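# Transfer 96-well plate from shaker S1 to nest N1

## Task

Take the 96-well plate off plate shaker S1 and set it into plate nest N1. It has to lie flat and be seated within the nest's locating features, and its well A1 (at the plate's clipped corner) must be at the nest corner labelled A1. It must stay there by itself, not because the gripper is holding it. Finish by opening the gripper and pulling the hand away.

## Robot and tools

ROBOT. One six-joint arm (yam_ultra) with a two-finger parallel gripper. The fingers point along the gripper's +z axis and close along its y axis. The reported hand position (end_effector_position, link pinch) is the point between the finger pads, roughly 1 cm short of the fingertips. Joint order from base outward: waist, shoulder, elbow, wrist pitch, wrist yaw, wrist roll, then the pad gap. Ranges in rad: waist -2.618 to 3.054, shoulder 0.000 to 3.142, elbow 0.000 to 3.142, wrist pitch -1.571 to 1.571, wrist yaw -1.571 to 1.571, wrist roll -2.094 to 2.094. The gap runs from 0.094 m (open) to 0 m (closed). The elbow cannot go fully straight.

FRAMES. Result poses are in the scene frame: origin on the table directly beneath the arm base, +z up, +y to the left when facing along +x. Orientation is a quaternion in w,x,y,z order. The base may be slightly tilted, and the printed position can be wrong, more so far from the base. Commands, by contrast, are given in the gripper's own axes.

execute_actions. Argument actions: a list that is empty or holds one item. An empty list only reports the state, with pictures. A motion item is {"rows": [...], "steps": n}: 1 to 15 rows, n from 10 to 15 (default 15), each step 1/30 s; one row per step, the last row repeated if rows run out. A row is seven numbers, each in [-1, 1]: dx, dy, dz, rx, ry, rz, opening. The first six are an offset, not a pose: a target displacement from the hand pose shown in the most recent result that shows it (or, before any such result in the scene and for later calls within the same reply, from the pose when the action begins), expressed in gripper axes. Every row is counted from that same base, not from the previous row. Scale: 1.0 equals 0.6 m of translation or 180 degrees; rx, ry, rz form a single rotation vector. Opening is absolute: +1 fully open (0.094 m), -1 closed. A wait item is {"steps": n}, n up to 300, counted from the previous result and including your reply time. Optional pictures (true/false) requests camera images. A refused call moves nothing. All-zero offsets are not idle: they pull the hand back to the base pose.

move. target: one seven-number row, same layout, scale and reference as above (an offset from the last shown hand pose, gripper axes, opening absolute). speed: m/s from 0.002 to 0.5, default 0.25; rotation capped at twice that in rad/s. The hand follows a straight path lasting 0.5 to 10 s (longer paths are cut off short). It does not avoid obstacles, may overshoot speed near full reach, and lags or drifts. Opening is sent at the start. The result adds a move: line with the ending (done, off_target, moving, held, fault), any limits (paced = pose clipped; held = some steps blocked, after which the arm may surge), and the distance from target. Images are included.

wait. seconds 0 to 10; the robot gets nothing new. zoom_image: camera one of cam_high, cam_low, cam_wrist; region [x0, y0, x1, y1] in image pixels from the top-left, at most 504 by 504. read_manual: section "licences" only; licence text, no motion. finished_scene: scene = number of the current scene; final and not undoable; the result says whether the goal was met. Answering without any tool call ends the run.

CAMERAS. cam_high and cam_low are fixed, 896x504; cam_wrist is a 616x616 fisheye on the hand. Calibration matrices are supplied but may be off by a couple of degrees and millimetres.

RESULTS. The state line gives hand position (m) and quaternion. Joint positions and Joint velocities follow the joint order above. grip_measured is the measured opening on the command scale (may be off by about 1 mm). HELD marks steps whose command was partly or wholly blocked; pose unreachable means the clearance check changed or stopped a command (a mount under the base counts as arm). Hand target appears only when nothing is pending and shows where the controller is heading. FAULT, MOTOR HOT and OVER-TEMPERATURE FAULT report stops and heat.

BEHAVIOUR. Each step the command is clipped to within 70 mm and 16 degrees of the measured pose; position wins over orientation when both cannot be met. The last 10 steps of an action run after its result is returned, while you compose the next reply; after that the arm only settles to the last clipped pose, so long moves need follow-up. Motions tend to finish a centimetre or more low; compensate by aiming higher, sending the correction in a reply's first call. The simulation keeps running while you write.

GRIPPING. To hold, command an opening below grip_measured; about 0.03 lower grips firmly, less grips softly. Pads push about 50 to 62 N each, briefly more on first contact. Because offsets are taken from the measured pose, repeating a small push into something rigid does not press harder, but into something yielding it does.

CAUTIONS. Keep everything on the table. Avoid dropping the plate, slamming, fast impacts and forcing into the nest; faster contact and targets set deeper beyond contact push harder. Expect occasional brief tugs on the held plate or bumps to loose items. Holding a load warms the motors: a warning from 75 °C, a 10 s stop at 90 °C, and at 100 °C the arm loses power and falls, so don't linger while carrying. Before finishing, confirm the plate is flat in the locators with A1 correct, release, and retreat.

Each tool is called after "Call:" in YAML: its name, and indented under it one key for each argument.

## Session

Call:
execute_actions:
  actions: []

Scene clock: 0.00 s of 8400.00 s.
end_effector_position=(+0.5935, -0.3307, +0.2184) grip_measured=+1.000 end_effector_quat_wxyz=(+0.145, -0.179, +0.676, -0.700)
Joint positions: [-0.431  2.202  1.722  0.991  0.843 -1.092  0.094]
Joint velocities: [-0.007 -0.007 -0.007  0.022 -0.037 -0.037  0.   ]
Hand target: +0.593, -0.335, +0.224; +0.147, -0.170, +0.673, -0.704
camera_calibration (this result's frames):
cam_wrist: T_world_to_cam=[[0.0272767, 0.0429649, 0.998704, -0.217324], [-0.985505, 0.168505, 0.0196669, 0.640356], [-0.167442, -0.984764, 0.0469384, -0.110809], [0, 0, 0, 1]] pos_world=[0.618447, -0.207687, 0.20965]

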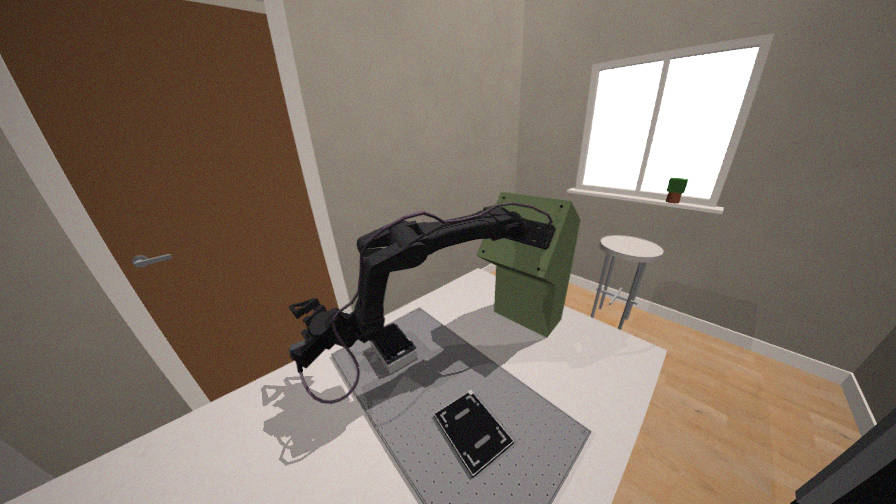

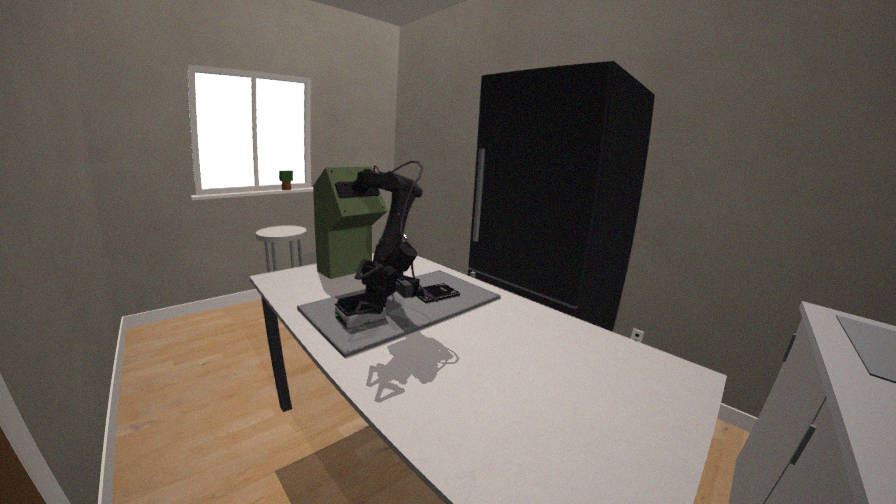

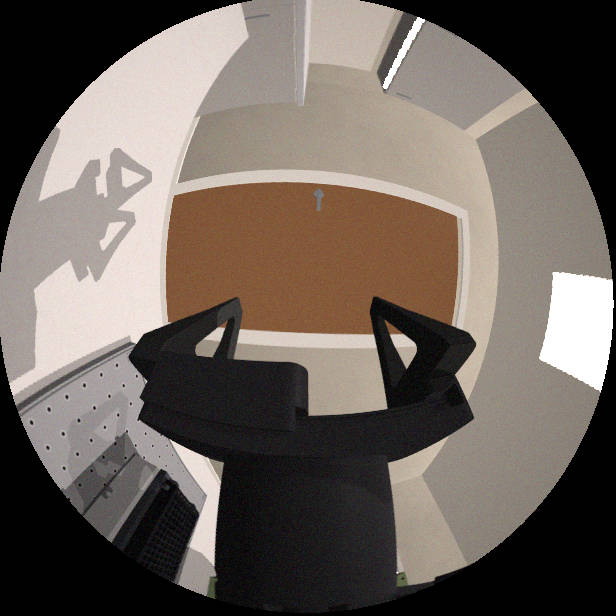

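Call:
zoom_image:
  camera: "cam_high"
  region: [320, 290, 560, 500]

Call:
zoom_image:
  camera: "cam_low"
  region: [290, 240, 510, 364]

Region (320, 290, 560, 500) of cam_high's 896x504 image, scaled by 2.100, with more detail than that image has; it fills the top 441 rows of this view, and the rest is white.

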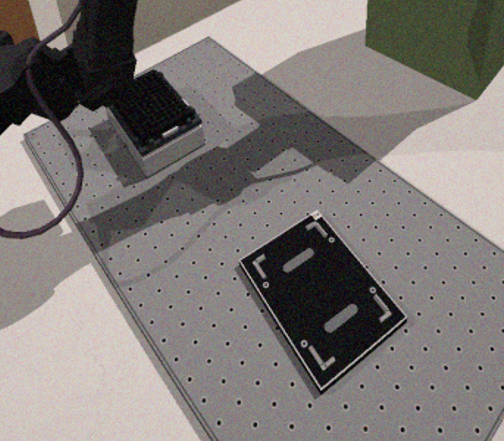

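Region (290, 240, 510, 364) of cam_low's 896x504 image, scaled by 2.291, with more detail than that image has; it fills the top 284 rows of this view, and the rest is white.

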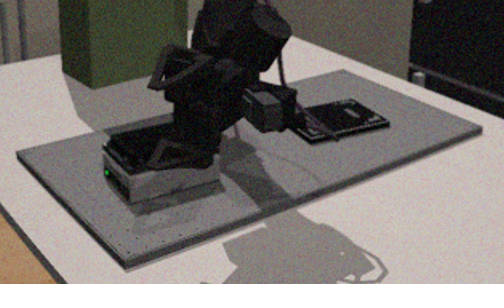

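Call:
zoom_image:
  camera: "cam_high"
  region: [350, 300, 440, 390]

Call:
zoom_image:
  camera: "cam_high"
  region: [425, 380, 525, 480]

Call:
zoom_image:
  camera: "cam_wrist"
  region: [60, 420, 250, 610]

Region (350, 300, 440, 390) of cam_high's 896x504 image, scaled by 5.600, with more detail than that image has.

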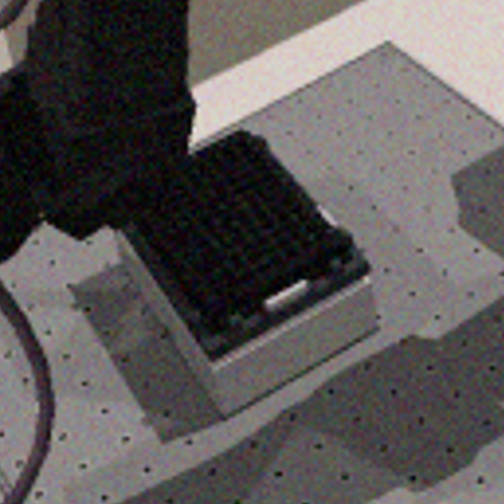

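Region (425, 380, 525, 480) of cam_high's 896x504 image, scaled by 5.040, with more detail than that image has.

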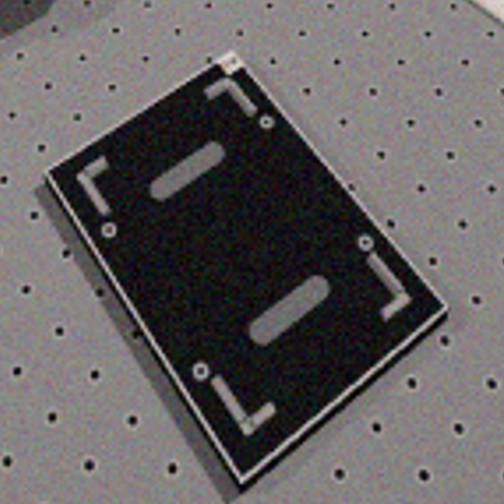

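Region (60, 420, 250, 610) of cam_wrist's 616x616 image, scaled by 2.653, with more detail than that image has.

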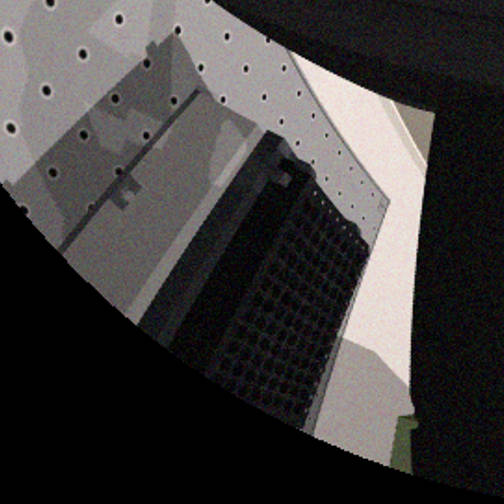

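Call:
zoom_image:
  camera: "cam_wrist"
  region: [130, 465, 215, 590]

Call:
zoom_image:
  camera: "cam_low"
  region: [325, 285, 395, 335]

Region (130, 465, 215, 590) of cam_wrist's 616x616 image, scaled by 4.032, with more detail than that image has; it fills the left 343 columns of this view, and the rest is white.

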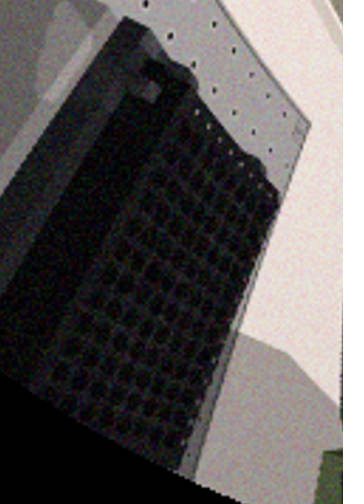

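Region (325, 285, 395, 335) of cam_low's 896x504 image, scaled by 7.200, with more detail than that image has; it fills the top 360 rows of this view, and the rest is white.

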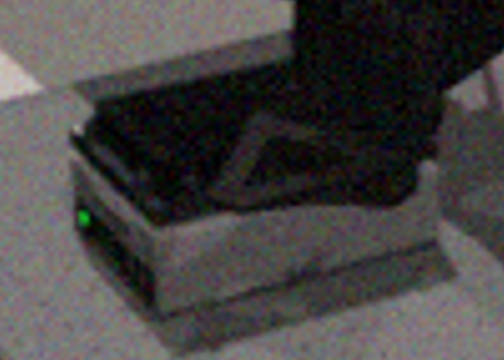

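Call:
move:
  target: [0.2335, 0.0942, -0.3552, -0.4459, -0.2764, -0.2463, 1.0]
  speed: 0.35

Scene clock: 19.63 s of 8400.00 s.
end_effector_position=(+0.3696, -0.1988, +0.1623) grip_measured=+1.000 end_effector_quat_wxyz=(-0.002, +0.692, -0.722, +0.004)
Joint positions: [-0.722  1.654  1.106 -0.196 -0.585 -1.93   0.094]
Joint velocities: [ 0.022 -0.012  0.012 -0.007 -0.037  0.007  0.   ]
Hand target: +0.372, -0.204, +0.164; -0.005, +0.691, -0.723, +0.002
Off the commanded pose: 0.007 m, 1 deg.
Kept back: nothing.
After step 90, 13.30 s passed at rest.
move: done
camera_calibration (this result's frames):
cam_wrist: T_world_to_cam=[[0.998436, -0.0541181, 0.0140136, -0.379268], [-0.0519021, -0.804253, 0.592016, -0.232776], [-0.0207683, -0.591818, -0.805804, 0.146548], [0, 0, 0, 1]] pos_world=[0.369637, -0.121007, 0.261211]

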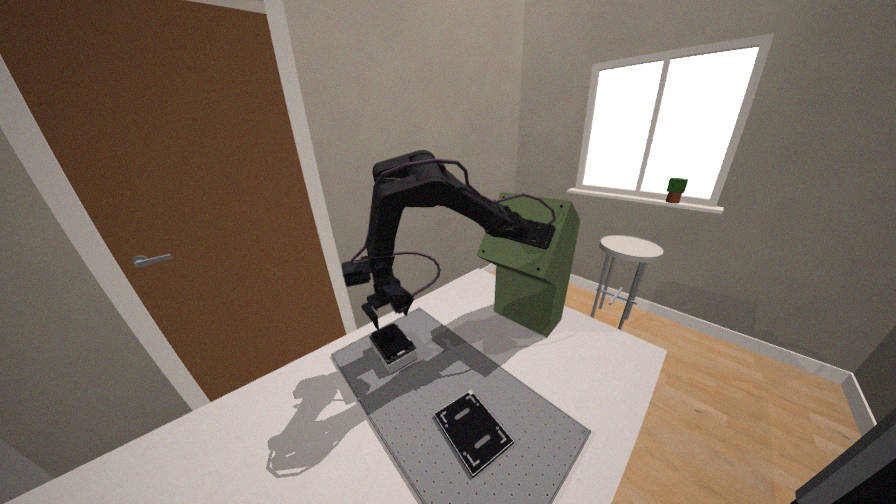

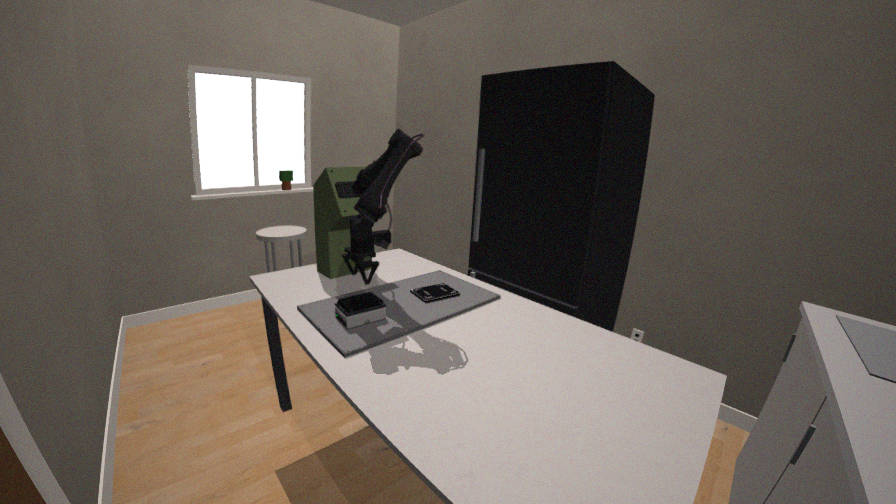

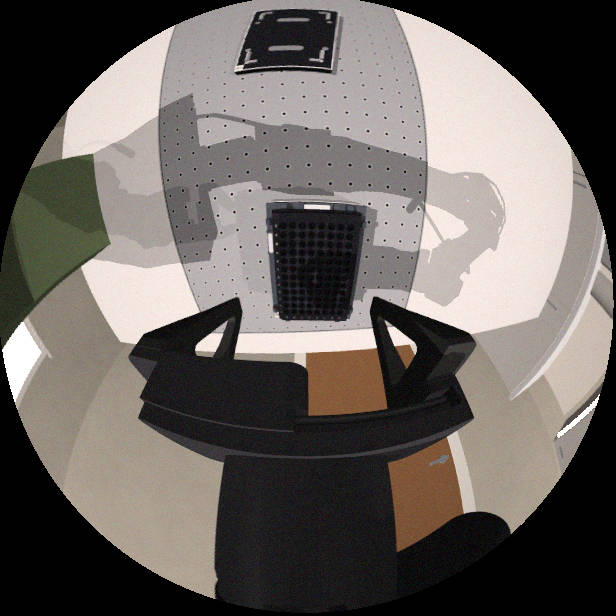

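Call:
zoom_image:
  camera: "cam_wrist"
  region: [240, 185, 390, 335]

Call:
zoom_image:
  camera: "cam_wrist"
  region: [220, 0, 360, 90]

Region (240, 185, 390, 335) of cam_wrist's 616x616 image, scaled by 3.360, with more detail than that image has.

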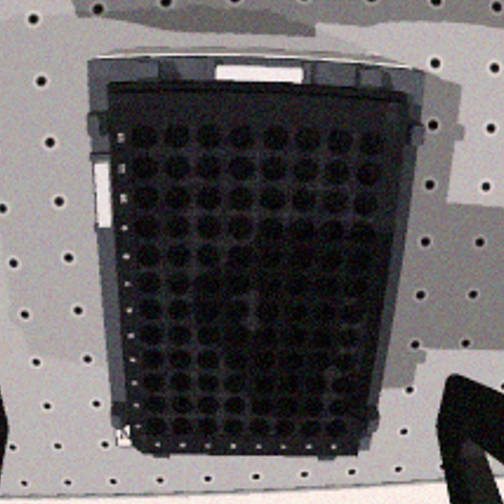

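Region (220, 0, 360, 90) of cam_wrist's 616x616 image, scaled by 3.600, with more detail than that image has; it fills the top 324 rows of this view, and the rest is white.

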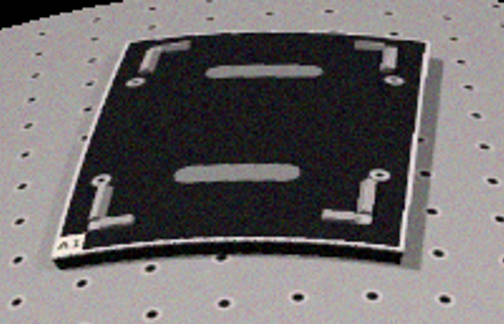

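Call:
move:
  target: [0.0255, -0.0295, 0.0917, 0, 0, 0.004, 1.0]
  speed: 0.12

Scene clock: 24.17 s of 8400.00 s.
end_effector_position=(+0.3785, -0.2119, +0.1087) grip_measured=+1.000 end_effector_quat_wxyz=(+0.002, +0.688, -0.726, -0.002)
Joint positions: [-0.662  1.853  1.25  -0.133 -0.538 -1.88   0.094]
Joint velocities: [-0.022 -0.002  0.012  0.037  0.007 -0.125  0.   ]
Hand target: +0.387, -0.215, +0.108; -0.002, +0.687, -0.727, +0.004
Off the commanded pose: 0.009 m, 1 deg.
Kept back: nothing.
After step 90, 0.67 s passed at rest.
move: done
camera_calibration (this result's frames):
cam_wrist: T_world_to_cam=[[0.997883, -0.0650317, -0.000324666, -0.38863], [-0.0522893, -0.805305, 0.590551, -0.210997], [-0.0386659, -0.589284, -0.807, 0.103208], [0, 0, 0, 1]] pos_world=[0.380766, -0.134371, 0.207767]

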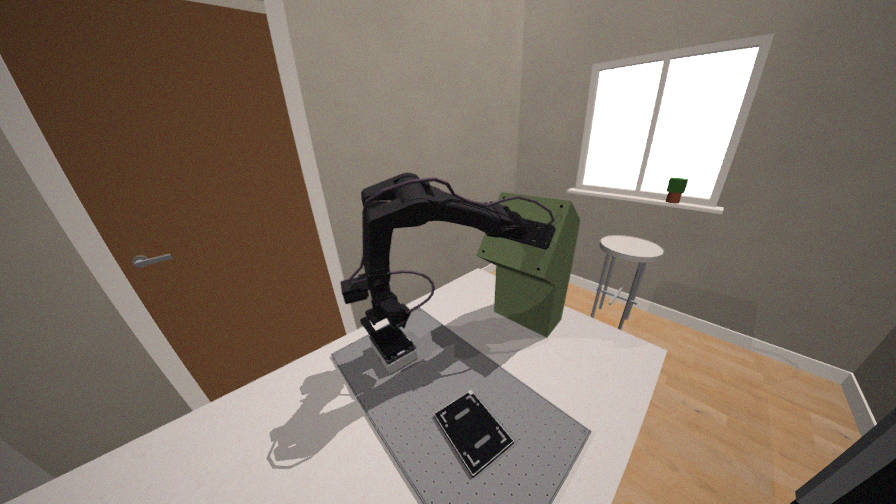

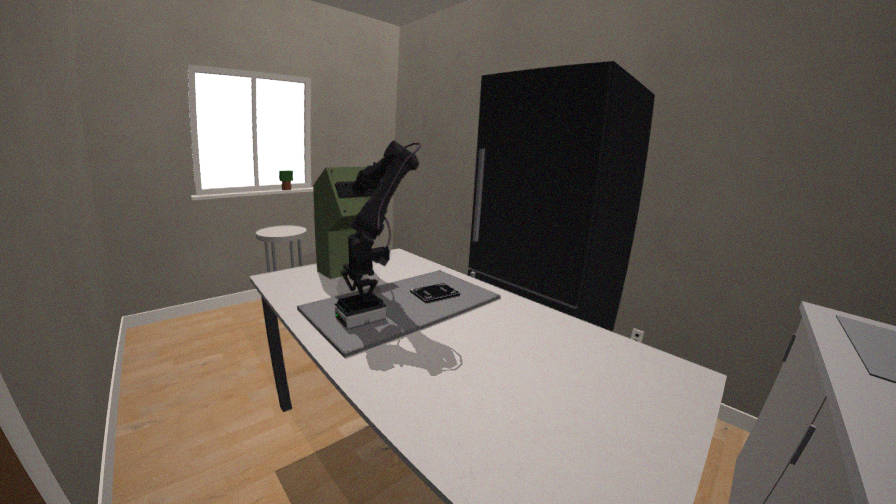

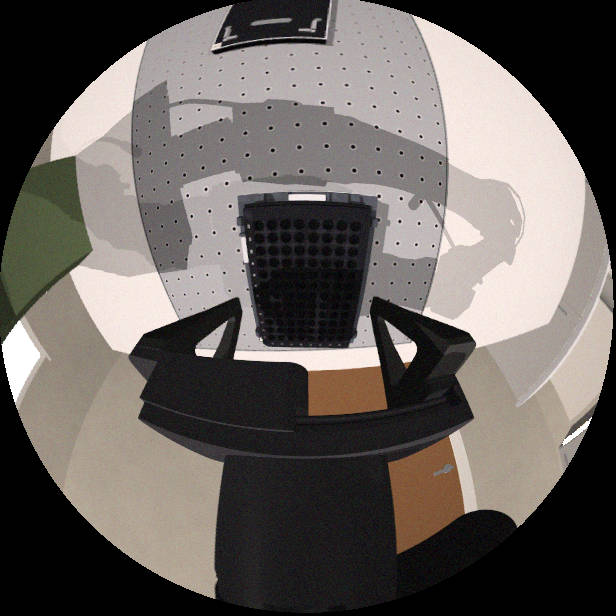

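Call:
zoom_image:
  camera: "cam_wrist"
  region: [220, 185, 400, 365]

Region (220, 185, 400, 365) of cam_wrist's 616x616 image, scaled by 2.800, with more detail than that image has.

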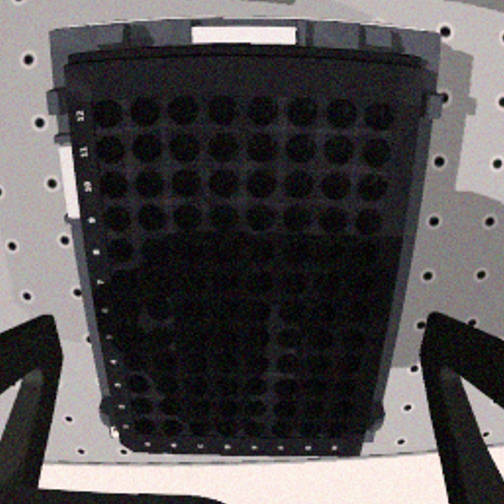

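Call:
execute_actions:
  actions:
    - {"rows": [[0.0042,-0.016,0.002,0,0,0,1],[0.0042,-0.018,0.004,0,0,0,1],[0.0042,-0.020,0.006,0,0,0,1],[0.0042,-0.021,0.008,0,0,0,1],[0.0042,-0.021,0.010,0,0,0,1],[0.0042,-0.021,0.012,0,0,0,1],[0.0042,-0.021,0.014,0,0,0,1],[0.0042,-0.021,0.016,0,0,0,1],[0.0042,-0.021,0.018,0,0,0,1],[0.0042,-0.021,0.020,0,0,0,1],[0.0042,-0.021,0.021,0,0,0,1]], "steps": 15}

Call:
wait:
  seconds: 0.3

Scene clock: 27.40 s of 8400.00 s.
end_effector_position=(+0.3865, -0.2148, +0.1073) grip_measured=+1.000 end_effector_quat_wxyz=(+0.002, +0.690, -0.724, +0.003)
Joint positions: [-0.658  1.865  1.283 -0.144 -0.53  -1.878  0.094]
Joint velocities: [ 0.051  0.081  0.193 -0.051 -0.051 -0.007  0.   ]
Steps of this call (steps 1 to 90: nothing new was sent; then 0.07 s passed at rest; steps 91 to 95: the first 5 steps of this action). Readings (end_effector_position):
91: (+0.3792, -0.2123, +0.1089)
92: (+0.3799, -0.2128, +0.1086)
94: (+0.3842, -0.2143, +0.1078)
95: the state above

Scene clock: 28.03 s of 8400.00 s.
end_effector_position=(+0.3846, -0.2131, +0.0972) grip_measured=+1.000 end_effector_quat_wxyz=(+0.005, +0.689, -0.725, -0.004)
Joint positions: [-0.643  1.895  1.304 -0.144 -0.52  -1.873  0.094]
Joint velocities: [-0.007 -0.022  0.012 -0.007 -0.051 -0.051  0.   ]
Hand target: +0.391, -0.215, +0.096; +0.002, +0.688, -0.726, -0.001
Off the commanded pose: 0.007 m, 0 deg.
Kept back: nothing.
Steps of this call (steps 1 to 10: the last 10 steps of your previous action; steps 11 to 19: nothing new was sent). Readings (end_effector_position):
1: (+0.3883, -0.2149, +0.1066)
2: (+0.3897, -0.2146, +0.1059)
4: (+0.3903, -0.2139, +0.1039)
8: (+0.3869, -0.2128, +0.0990)
19: the state above
camera_calibration (this result's frames):
cam_wrist: T_world_to_cam=[[0.998129, -0.0606941, -0.00745807, -0.393265], [-0.0445161, -0.804806, 0.591867, -0.207876], [-0.0419251, -0.590427, -0.806001, 0.0943194], [0, 0, 0, 1]] pos_world=[0.38723, -0.13548, 0.196124]

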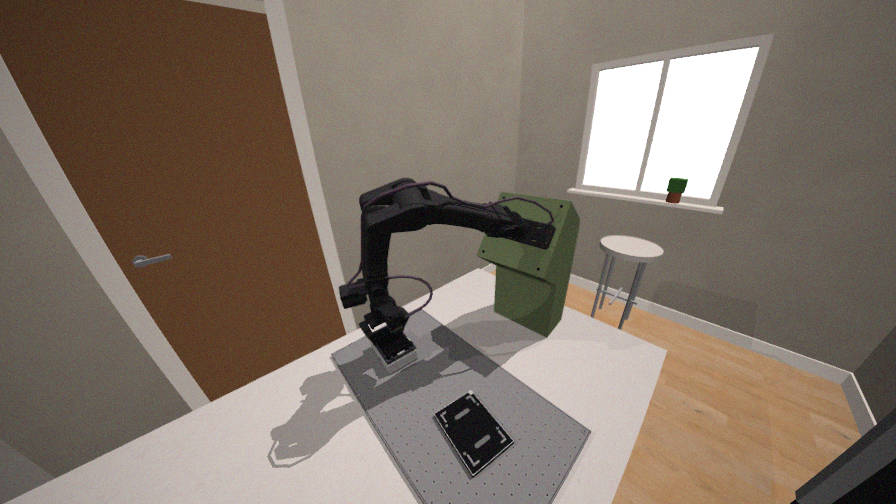

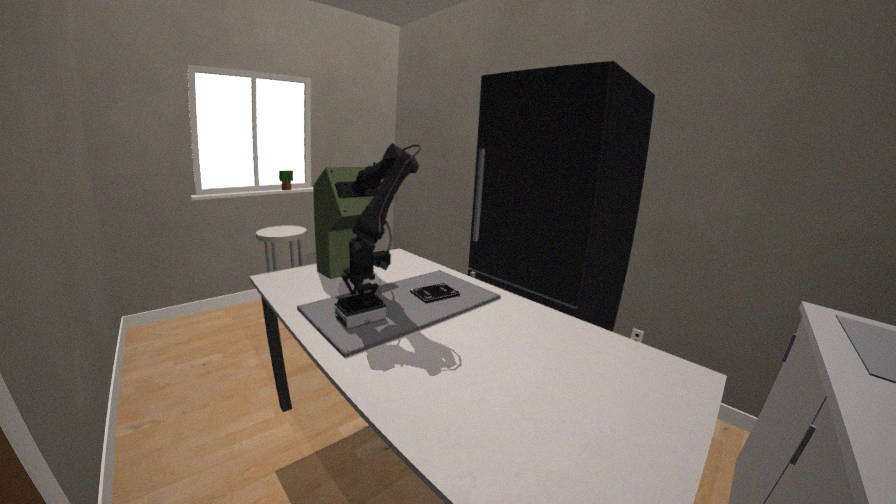

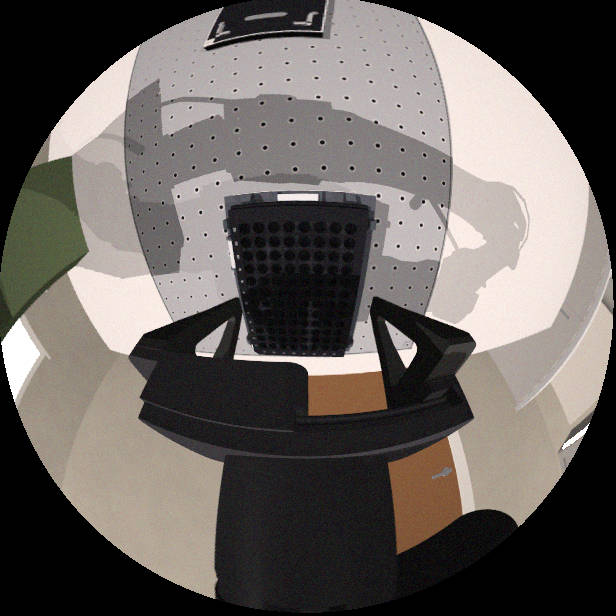

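Call:
zoom_image:
  camera: "cam_wrist"
  region: [210, 185, 410, 365]

Region (210, 185, 410, 365) of cam_wrist's 616x616 image, scaled by 2.520, with more detail than that image has; it fills the top 454 rows of this view, and the rest is white.

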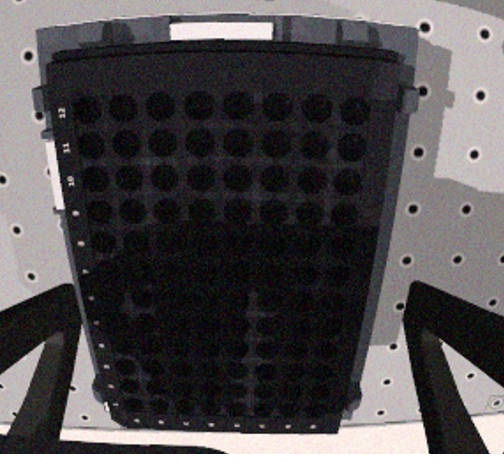

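Call:
execute_actions:
  actions:
    - {"rows": [[0.0026,-0.0108,0.002,0,0,0,1],[0.0027,-0.0096,0.004,0,0,0,1],[0.0027,-0.0084,0.006,0,0,0,1],[0.0028,-0.0072,0.008,0,0,0,1],[0.0028,-0.006,0.010,0,0,0,1],[0.0029,-0.0048,0.012,0,0,0,1],[0.0029,-0.0036,0.014,0,0,0,1],[0.003,-0.0025,0.016,0,0,0,1],[0.003,-0.0013,0.018,0,0,0,1],[0.0031,-0.0001,0.020,0,0,0,1],[0.0032,0.001,0.022,0,0,0,1],[0.0032,0.0015,0.0228,0,0,0,1]], "steps": 15}

Call:
wait:
  seconds: 0.3

Scene clock: 32.03 s of 8400.00 s.
end_effector_position=(+0.3840, -0.2138, +0.0969) grip_measured=+1.000 end_effector_quat_wxyz=(+0.007, +0.689, -0.725, -0.003)
Joint positions: [-0.643  1.896  1.304 -0.144 -0.515 -1.873  0.094]
Joint velocities: [ 0.012  0.032 -0.017  0.081 -0.007 -0.037  0.   ]
Steps of this call (steps 1 to 90: nothing new was sent; then 0.83 s passed at rest; steps 91 to 95: the first 5 steps of this action). Readings (end_effector_position):
91: (+0.3845, -0.2133, +0.0972)
92: (+0.3844, -0.2134, +0.0972)
94: (+0.3843, -0.2137, +0.0972)
95: the state above

Scene clock: 32.67 s of 8400.00 s.
end_effector_position=(+0.3769, -0.2129, +0.0853) grip_measured=+1.000 end_effector_quat_wxyz=(+0.009, +0.690, -0.724, -0.008)
Joint positions: [-0.632  1.929  1.304 -0.119 -0.507 -1.872  0.094]
Joint velocities: [-0.002  0.002  0.012 -0.007 -0.022 -0.037  0.   ]
Hand target: +0.383, -0.215, +0.084; +0.005, +0.689, -0.725, -0.004
Off the commanded pose: 0.007 m, 1 deg.
Kept back: nothing.
Steps of this call (steps 1 to 10: the last 10 steps of your previous action; steps 11 to 19: nothing new was sent). Readings (end_effector_position):
1: (+0.3836, -0.2138, +0.0962)
2: (+0.3830, -0.2136, +0.0952)
4: (+0.3811, -0.2129, +0.0924)
8: (+0.3770, -0.2121, +0.0868)
19: the state above
camera_calibration (this result's frames):
cam_wrist: T_world_to_cam=[[0.998039, -0.0594483, -0.0196003, -0.384326], [-0.0363118, -0.804899, 0.5923, -0.204139], [-0.0509875, -0.590426, -0.805479, 0.0879539], [0, 0, 0, 1]] pos_world=[0.380644, -0.135228, 0.184224]

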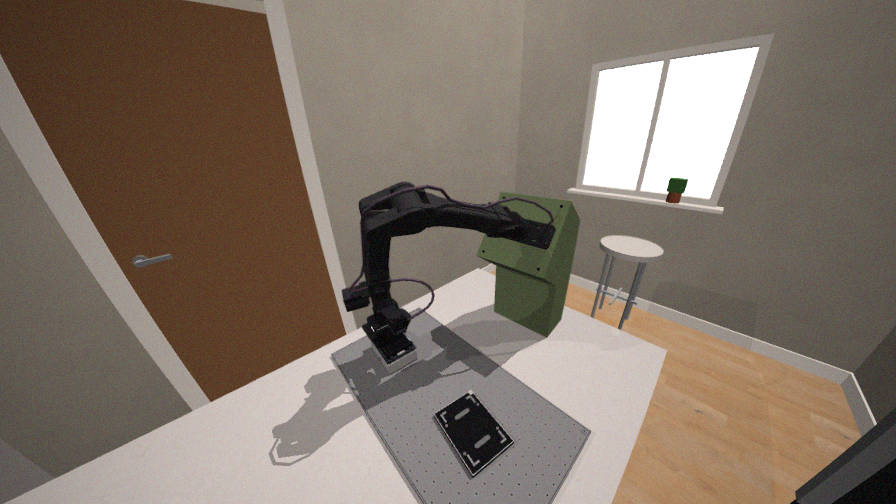

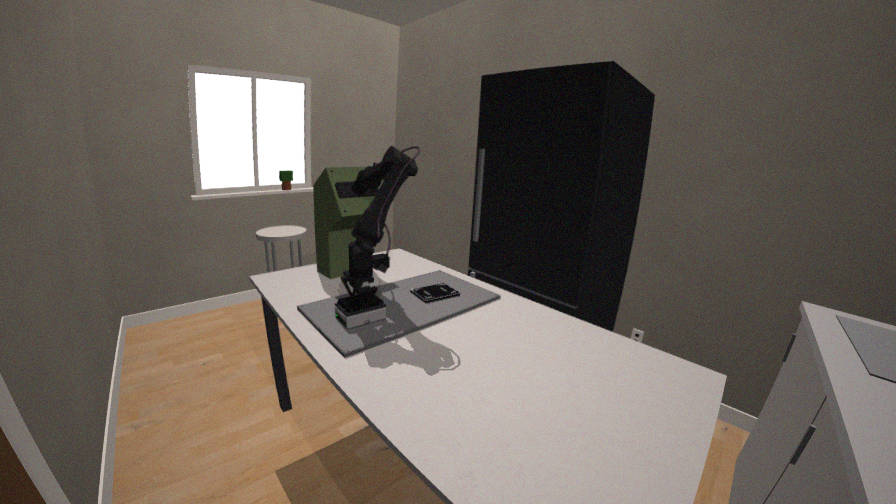

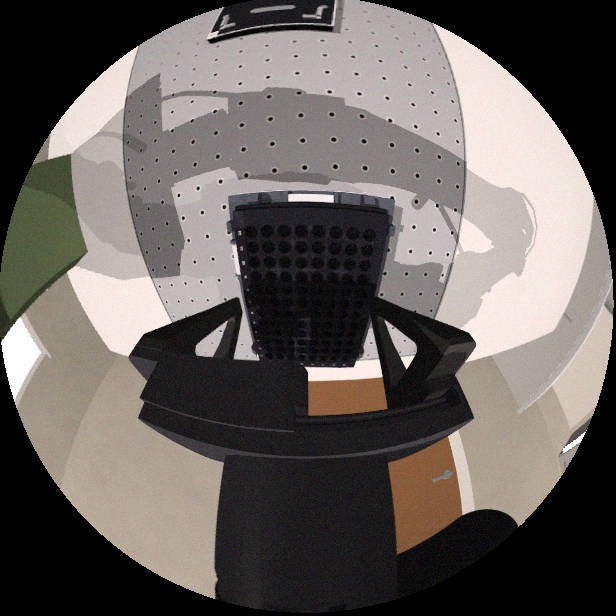

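Call:
execute_actions:
  actions:
    - {"rows": [[0.003,-0.0112,0.0024,0.0042,0,0,1],[0.003,-0.012,0.003,0.005,0,0,0.97],[0.0029,-0.013,0.0036,0.006,0,0,0.94],[0.0028,-0.014,0.004,0.007,0,0,0.91],[0.0028,-0.0145,0.0043,0.0073,0,0,0.88],[0.0028,-0.0145,0.0043,0.0073,0,0,0.85]], "steps": 12}

Call:
wait:
  seconds: 0.2

Scene clock: 34.23 s of 8400.00 s.
end_effector_position=(+0.3773, -0.2131, +0.0853) grip_measured=+0.985 end_effector_quat_wxyz=(+0.009, +0.690, -0.724, -0.007)
Joint positions: [-0.632  1.929  1.304 -0.118 -0.507 -1.872  0.093]
Joint velocities: [-0.002  0.002  0.007  0.022 -0.022 -0.022 -0.025]
Steps of this call (steps 1 to 45: nothing new was sent; steps 46 to 47: the first 2 steps of this action). Readings (end_effector_position):
46: (+0.3771, -0.2130, +0.0853)
47: the state above

Scene clock: 34.77 s of 8400.00 s.
end_effector_position=(+0.3795, -0.2140, +0.0852) grip_measured=+0.852 end_effector_quat_wxyz=(+0.007, +0.690, -0.724, -0.003)
Joint positions: [-0.632  1.929  1.304 -0.107 -0.507 -1.867  0.087]
Joint velocities: [ 0.002 -0.007  0.007 -0.066 -0.081 -0.007 -0.001]
Hand target: +0.385, -0.215, +0.083; +0.002, +0.690, -0.724, +0.000
Off the commanded pose: 0.007 m, 1 deg.
Kept back: nothing.
Steps of this call (steps 1 to 10: the last 10 steps of your previous action; steps 11 to 16: nothing new was sent). Readings (end_effector_position):
1: (+0.3776, -0.2132, +0.0853)
2: (+0.3780, -0.2134, +0.0853)
4: (+0.3790, -0.2137, +0.0853)
8: (+0.3795, -0.2139, +0.0852)
16: the state above
camera_calibration (this result's frames):
cam_wrist: T_world_to_cam=[[0.998237, -0.0586184, -0.00927027, -0.387796], [-0.0415823, -0.802295, 0.595478, -0.202611], [-0.0423434, -0.594043, -0.803318, 0.0831614], [0, 0, 0, 1]] pos_world=[0.382208, -0.135884, 0.18386]

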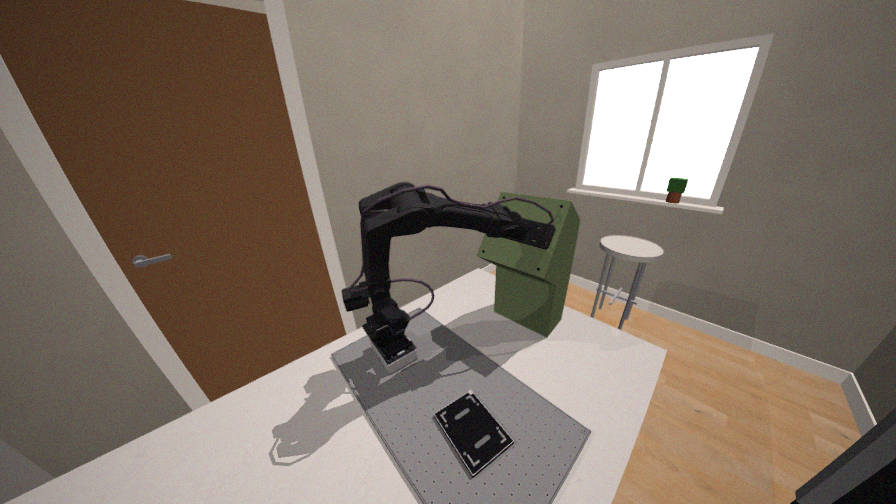

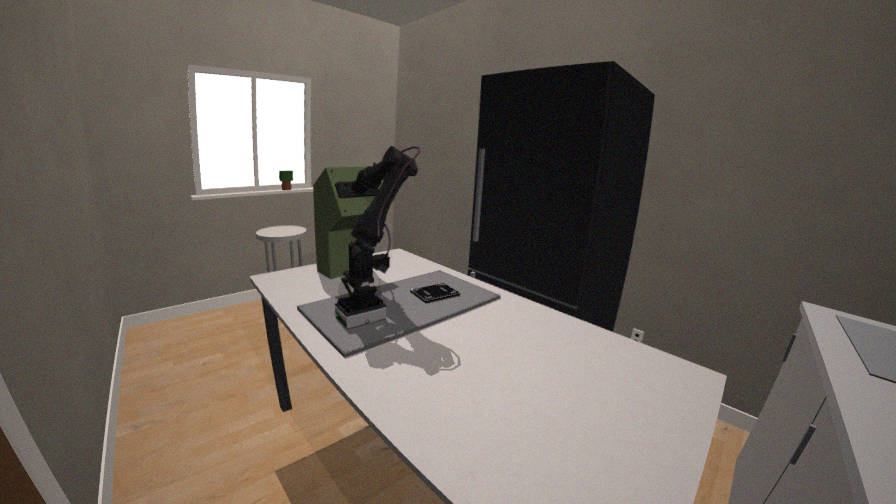

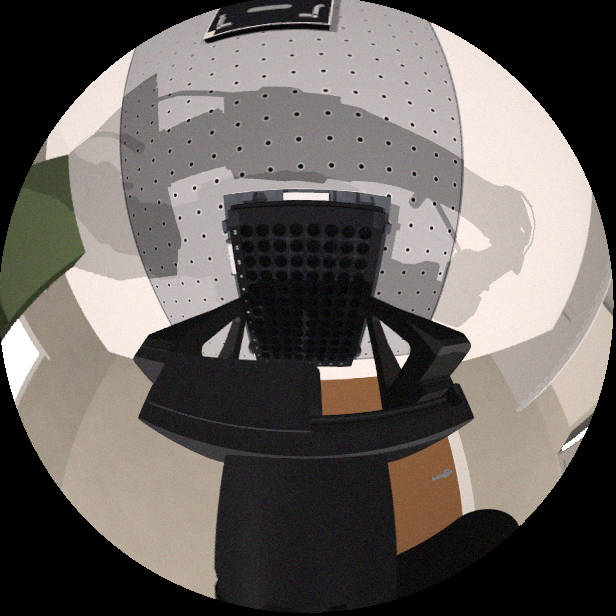

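Call:
execute_actions:
  actions:
    - {"rows": [[0.0012,-0.0092,0.0037,0.0036,0,0,0.83],[0.0012,-0.0092,0.0037,0.0036,0,0,0.81],[0.0012,-0.0092,0.0037,0.0036,0,0,0.79],[0.0012,-0.0092,0.0037,0.0036,0,0,0.77],[0.0012,-0.0092,0.0037,0.0036,0,0,0.755],[0.0012,-0.0092,0.0037,0.0036,0,0,0.74],[0.0012,-0.0092,0.0037,0.0036,0,0,0.73],[0.0012,-0.0092,0.0037,0.0036,0,0,0.72],[0.0012,-0.0092,0.0037,0.0036,0,0,0.71],[0.0012,-0.0092,0.0037,0.0036,0,0,0.70],[0.0012,-0.0092,0.0037,0.0036,0,0,0.69],[0.0012,-0.0092,0.0037,0.0036,0,0,0.685],[0.0012,-0.0092,0.0037,0.0036,0,0,0.68],[0.0012,-0.0092,0.0037,0.0036,0,0,0.675]], "steps": 15}

Call:
wait:
  seconds: 0.3

Scene clock: 36.20 s of 8400.00 s.
end_effector_position=(+0.3795, -0.2140, +0.0852) grip_measured=+0.770 end_effector_quat_wxyz=(+0.008, +0.690, -0.724, -0.003)
Joint positions: [-0.632  1.929  1.304 -0.107 -0.506 -1.866  0.083]
Joint velocities: [-0.007 -0.017 -0.007 -0.022  0.051 -0.007 -0.012]
Steps of this call (steps 1 to 38: nothing new was sent; steps 39 to 43: the first 5 steps of this action). Readings (end_effector_position):
39: (+0.3795, -0.2140, +0.0853)
40: (+0.3795, -0.2141, +0.0853)
42: (+0.3795, -0.2140, +0.0852)
43: the state above

Scene clock: 36.83 s of 8400.00 s.
end_effector_position=(+0.3795, -0.2140, +0.0852) grip_measured=+0.738 end_effector_quat_wxyz=(+0.008, +0.690, -0.724, -0.003)
Joint positions: [-0.632  1.929  1.304 -0.107 -0.505 -1.866  0.082]
Joint velocities: [-0.012 -0.017  0.002  0.066  0.022 -0.037 -0.001]
Hand target: +0.385, -0.215, +0.083; +0.003, +0.690, -0.724, +0.001
Off the commanded pose: 0.006 m, 1 deg.
Kept back: nothing.
Steps of this call (steps 1 to 10: the last 10 steps of your previous action; steps 11 to 19: nothing new was sent). Readings (end_effector_position):
1: (+0.3795, -0.2140, +0.0852)
2: (+0.3795, -0.2140, +0.0852)
4: (+0.3795, -0.2140, +0.0852)
8: (+0.3795, -0.2140, +0.0852)
19: the state above
camera_calibration (this result's frames):
cam_wrist: T_world_to_cam=[[0.998179, -0.0595356, -0.00973106, -0.387884], [-0.0419951, -0.801577, 0.596415, -0.2024], [-0.0433081, -0.59492, -0.802617, 0.0831745], [0, 0, 0, 1]] pos_world=[0.38228, -0.13585, 0.183697]

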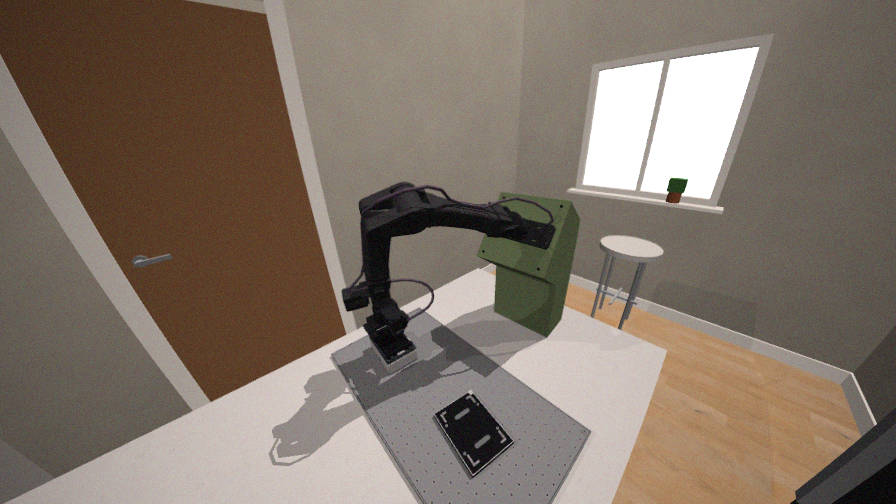

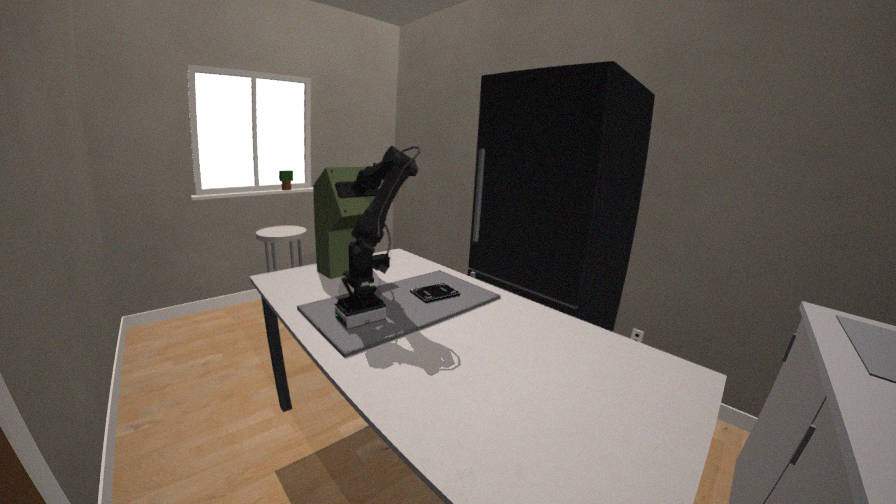

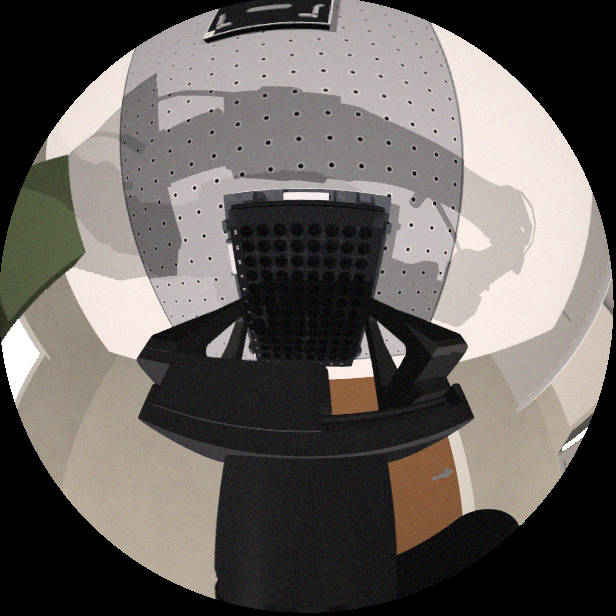

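Call:
zoom_image:
  camera: "cam_wrist"
  region: [215, 185, 405, 375]

Call:
zoom_image:
  camera: "cam_low"
  region: [325, 270, 405, 335]

Region (215, 185, 405, 375) of cam_wrist's 616x616 image, scaled by 2.653, with more detail than that image has.

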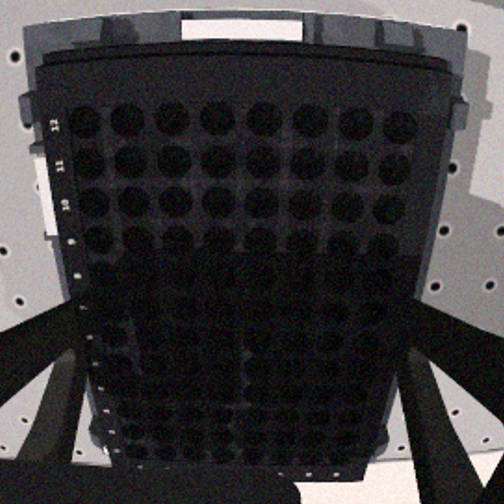

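Region (325, 270, 405, 335) of cam_low's 896x504 image, scaled by 6.300, with more detail than that image has; it fills the top 410 rows of this view, and the rest is white.

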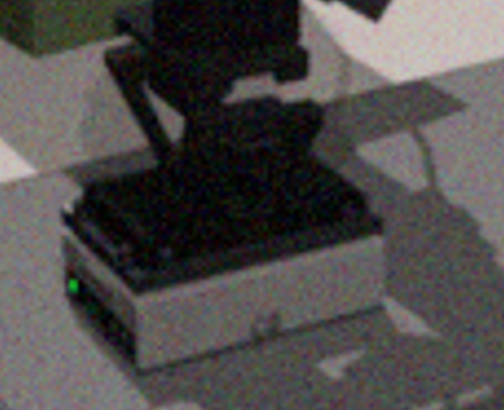

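Call:
move:
  target: [0, 0, -0.068, 0, 0, 0, 0.70]
  speed: 0.06

Scene clock: 40.27 s of 8400.00 s.
end_effector_position=(+0.3922, -0.2146, +0.1218) grip_measured=+0.738 end_effector_quat_wxyz=(+0.006, +0.696, -0.718, +0.010)
Joint positions: [-0.668  1.818  1.273 -0.173 -0.525 -1.897  0.082]
Joint velocities: [-0.002  0.012 -0.002 -0.022  0.007  0.007  0.001]
Hand target: +0.381, -0.214, +0.126; +0.008, +0.690, -0.724, -0.002
Off the commanded pose: 0.013 m, 2 deg.
Kept back: nothing.
move: off_target
camera_calibration (this result's frames):
cam_wrist: T_world_to_cam=[[0.999048, -0.0422419, 0.0109045, -0.399445], [-0.0401712, -0.793228, 0.607598, -0.224446], [-0.0170163, -0.607457, -0.79417, 0.0986988], [0, 0, 0, 1]] pos_world=[0.391728, -0.134955, 0.219112]

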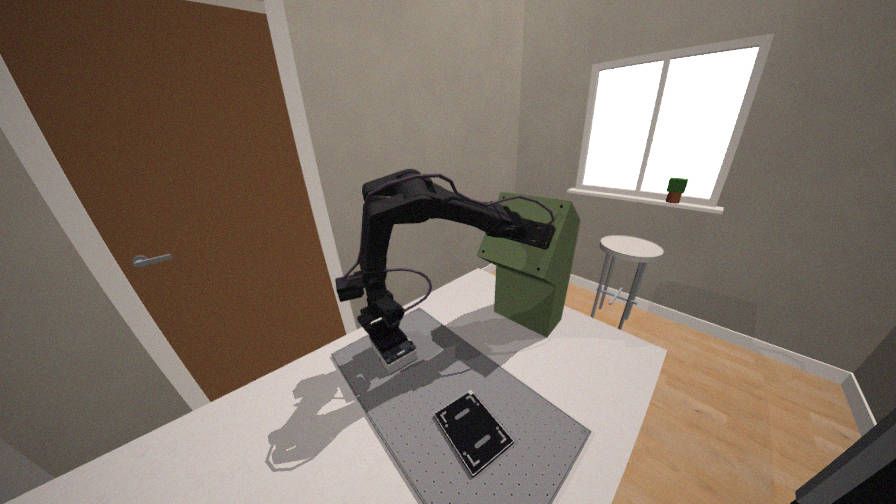

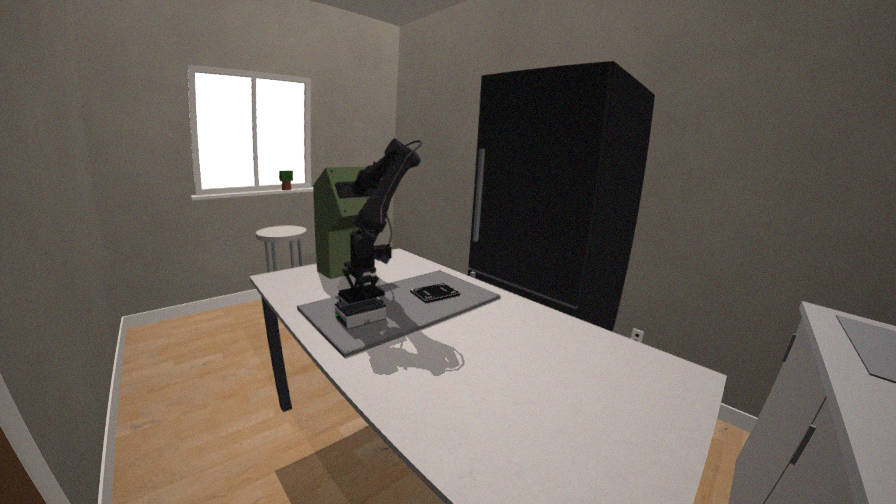

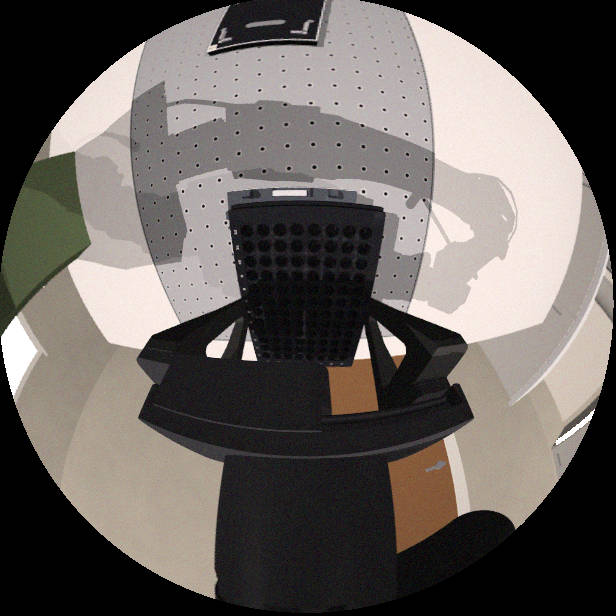

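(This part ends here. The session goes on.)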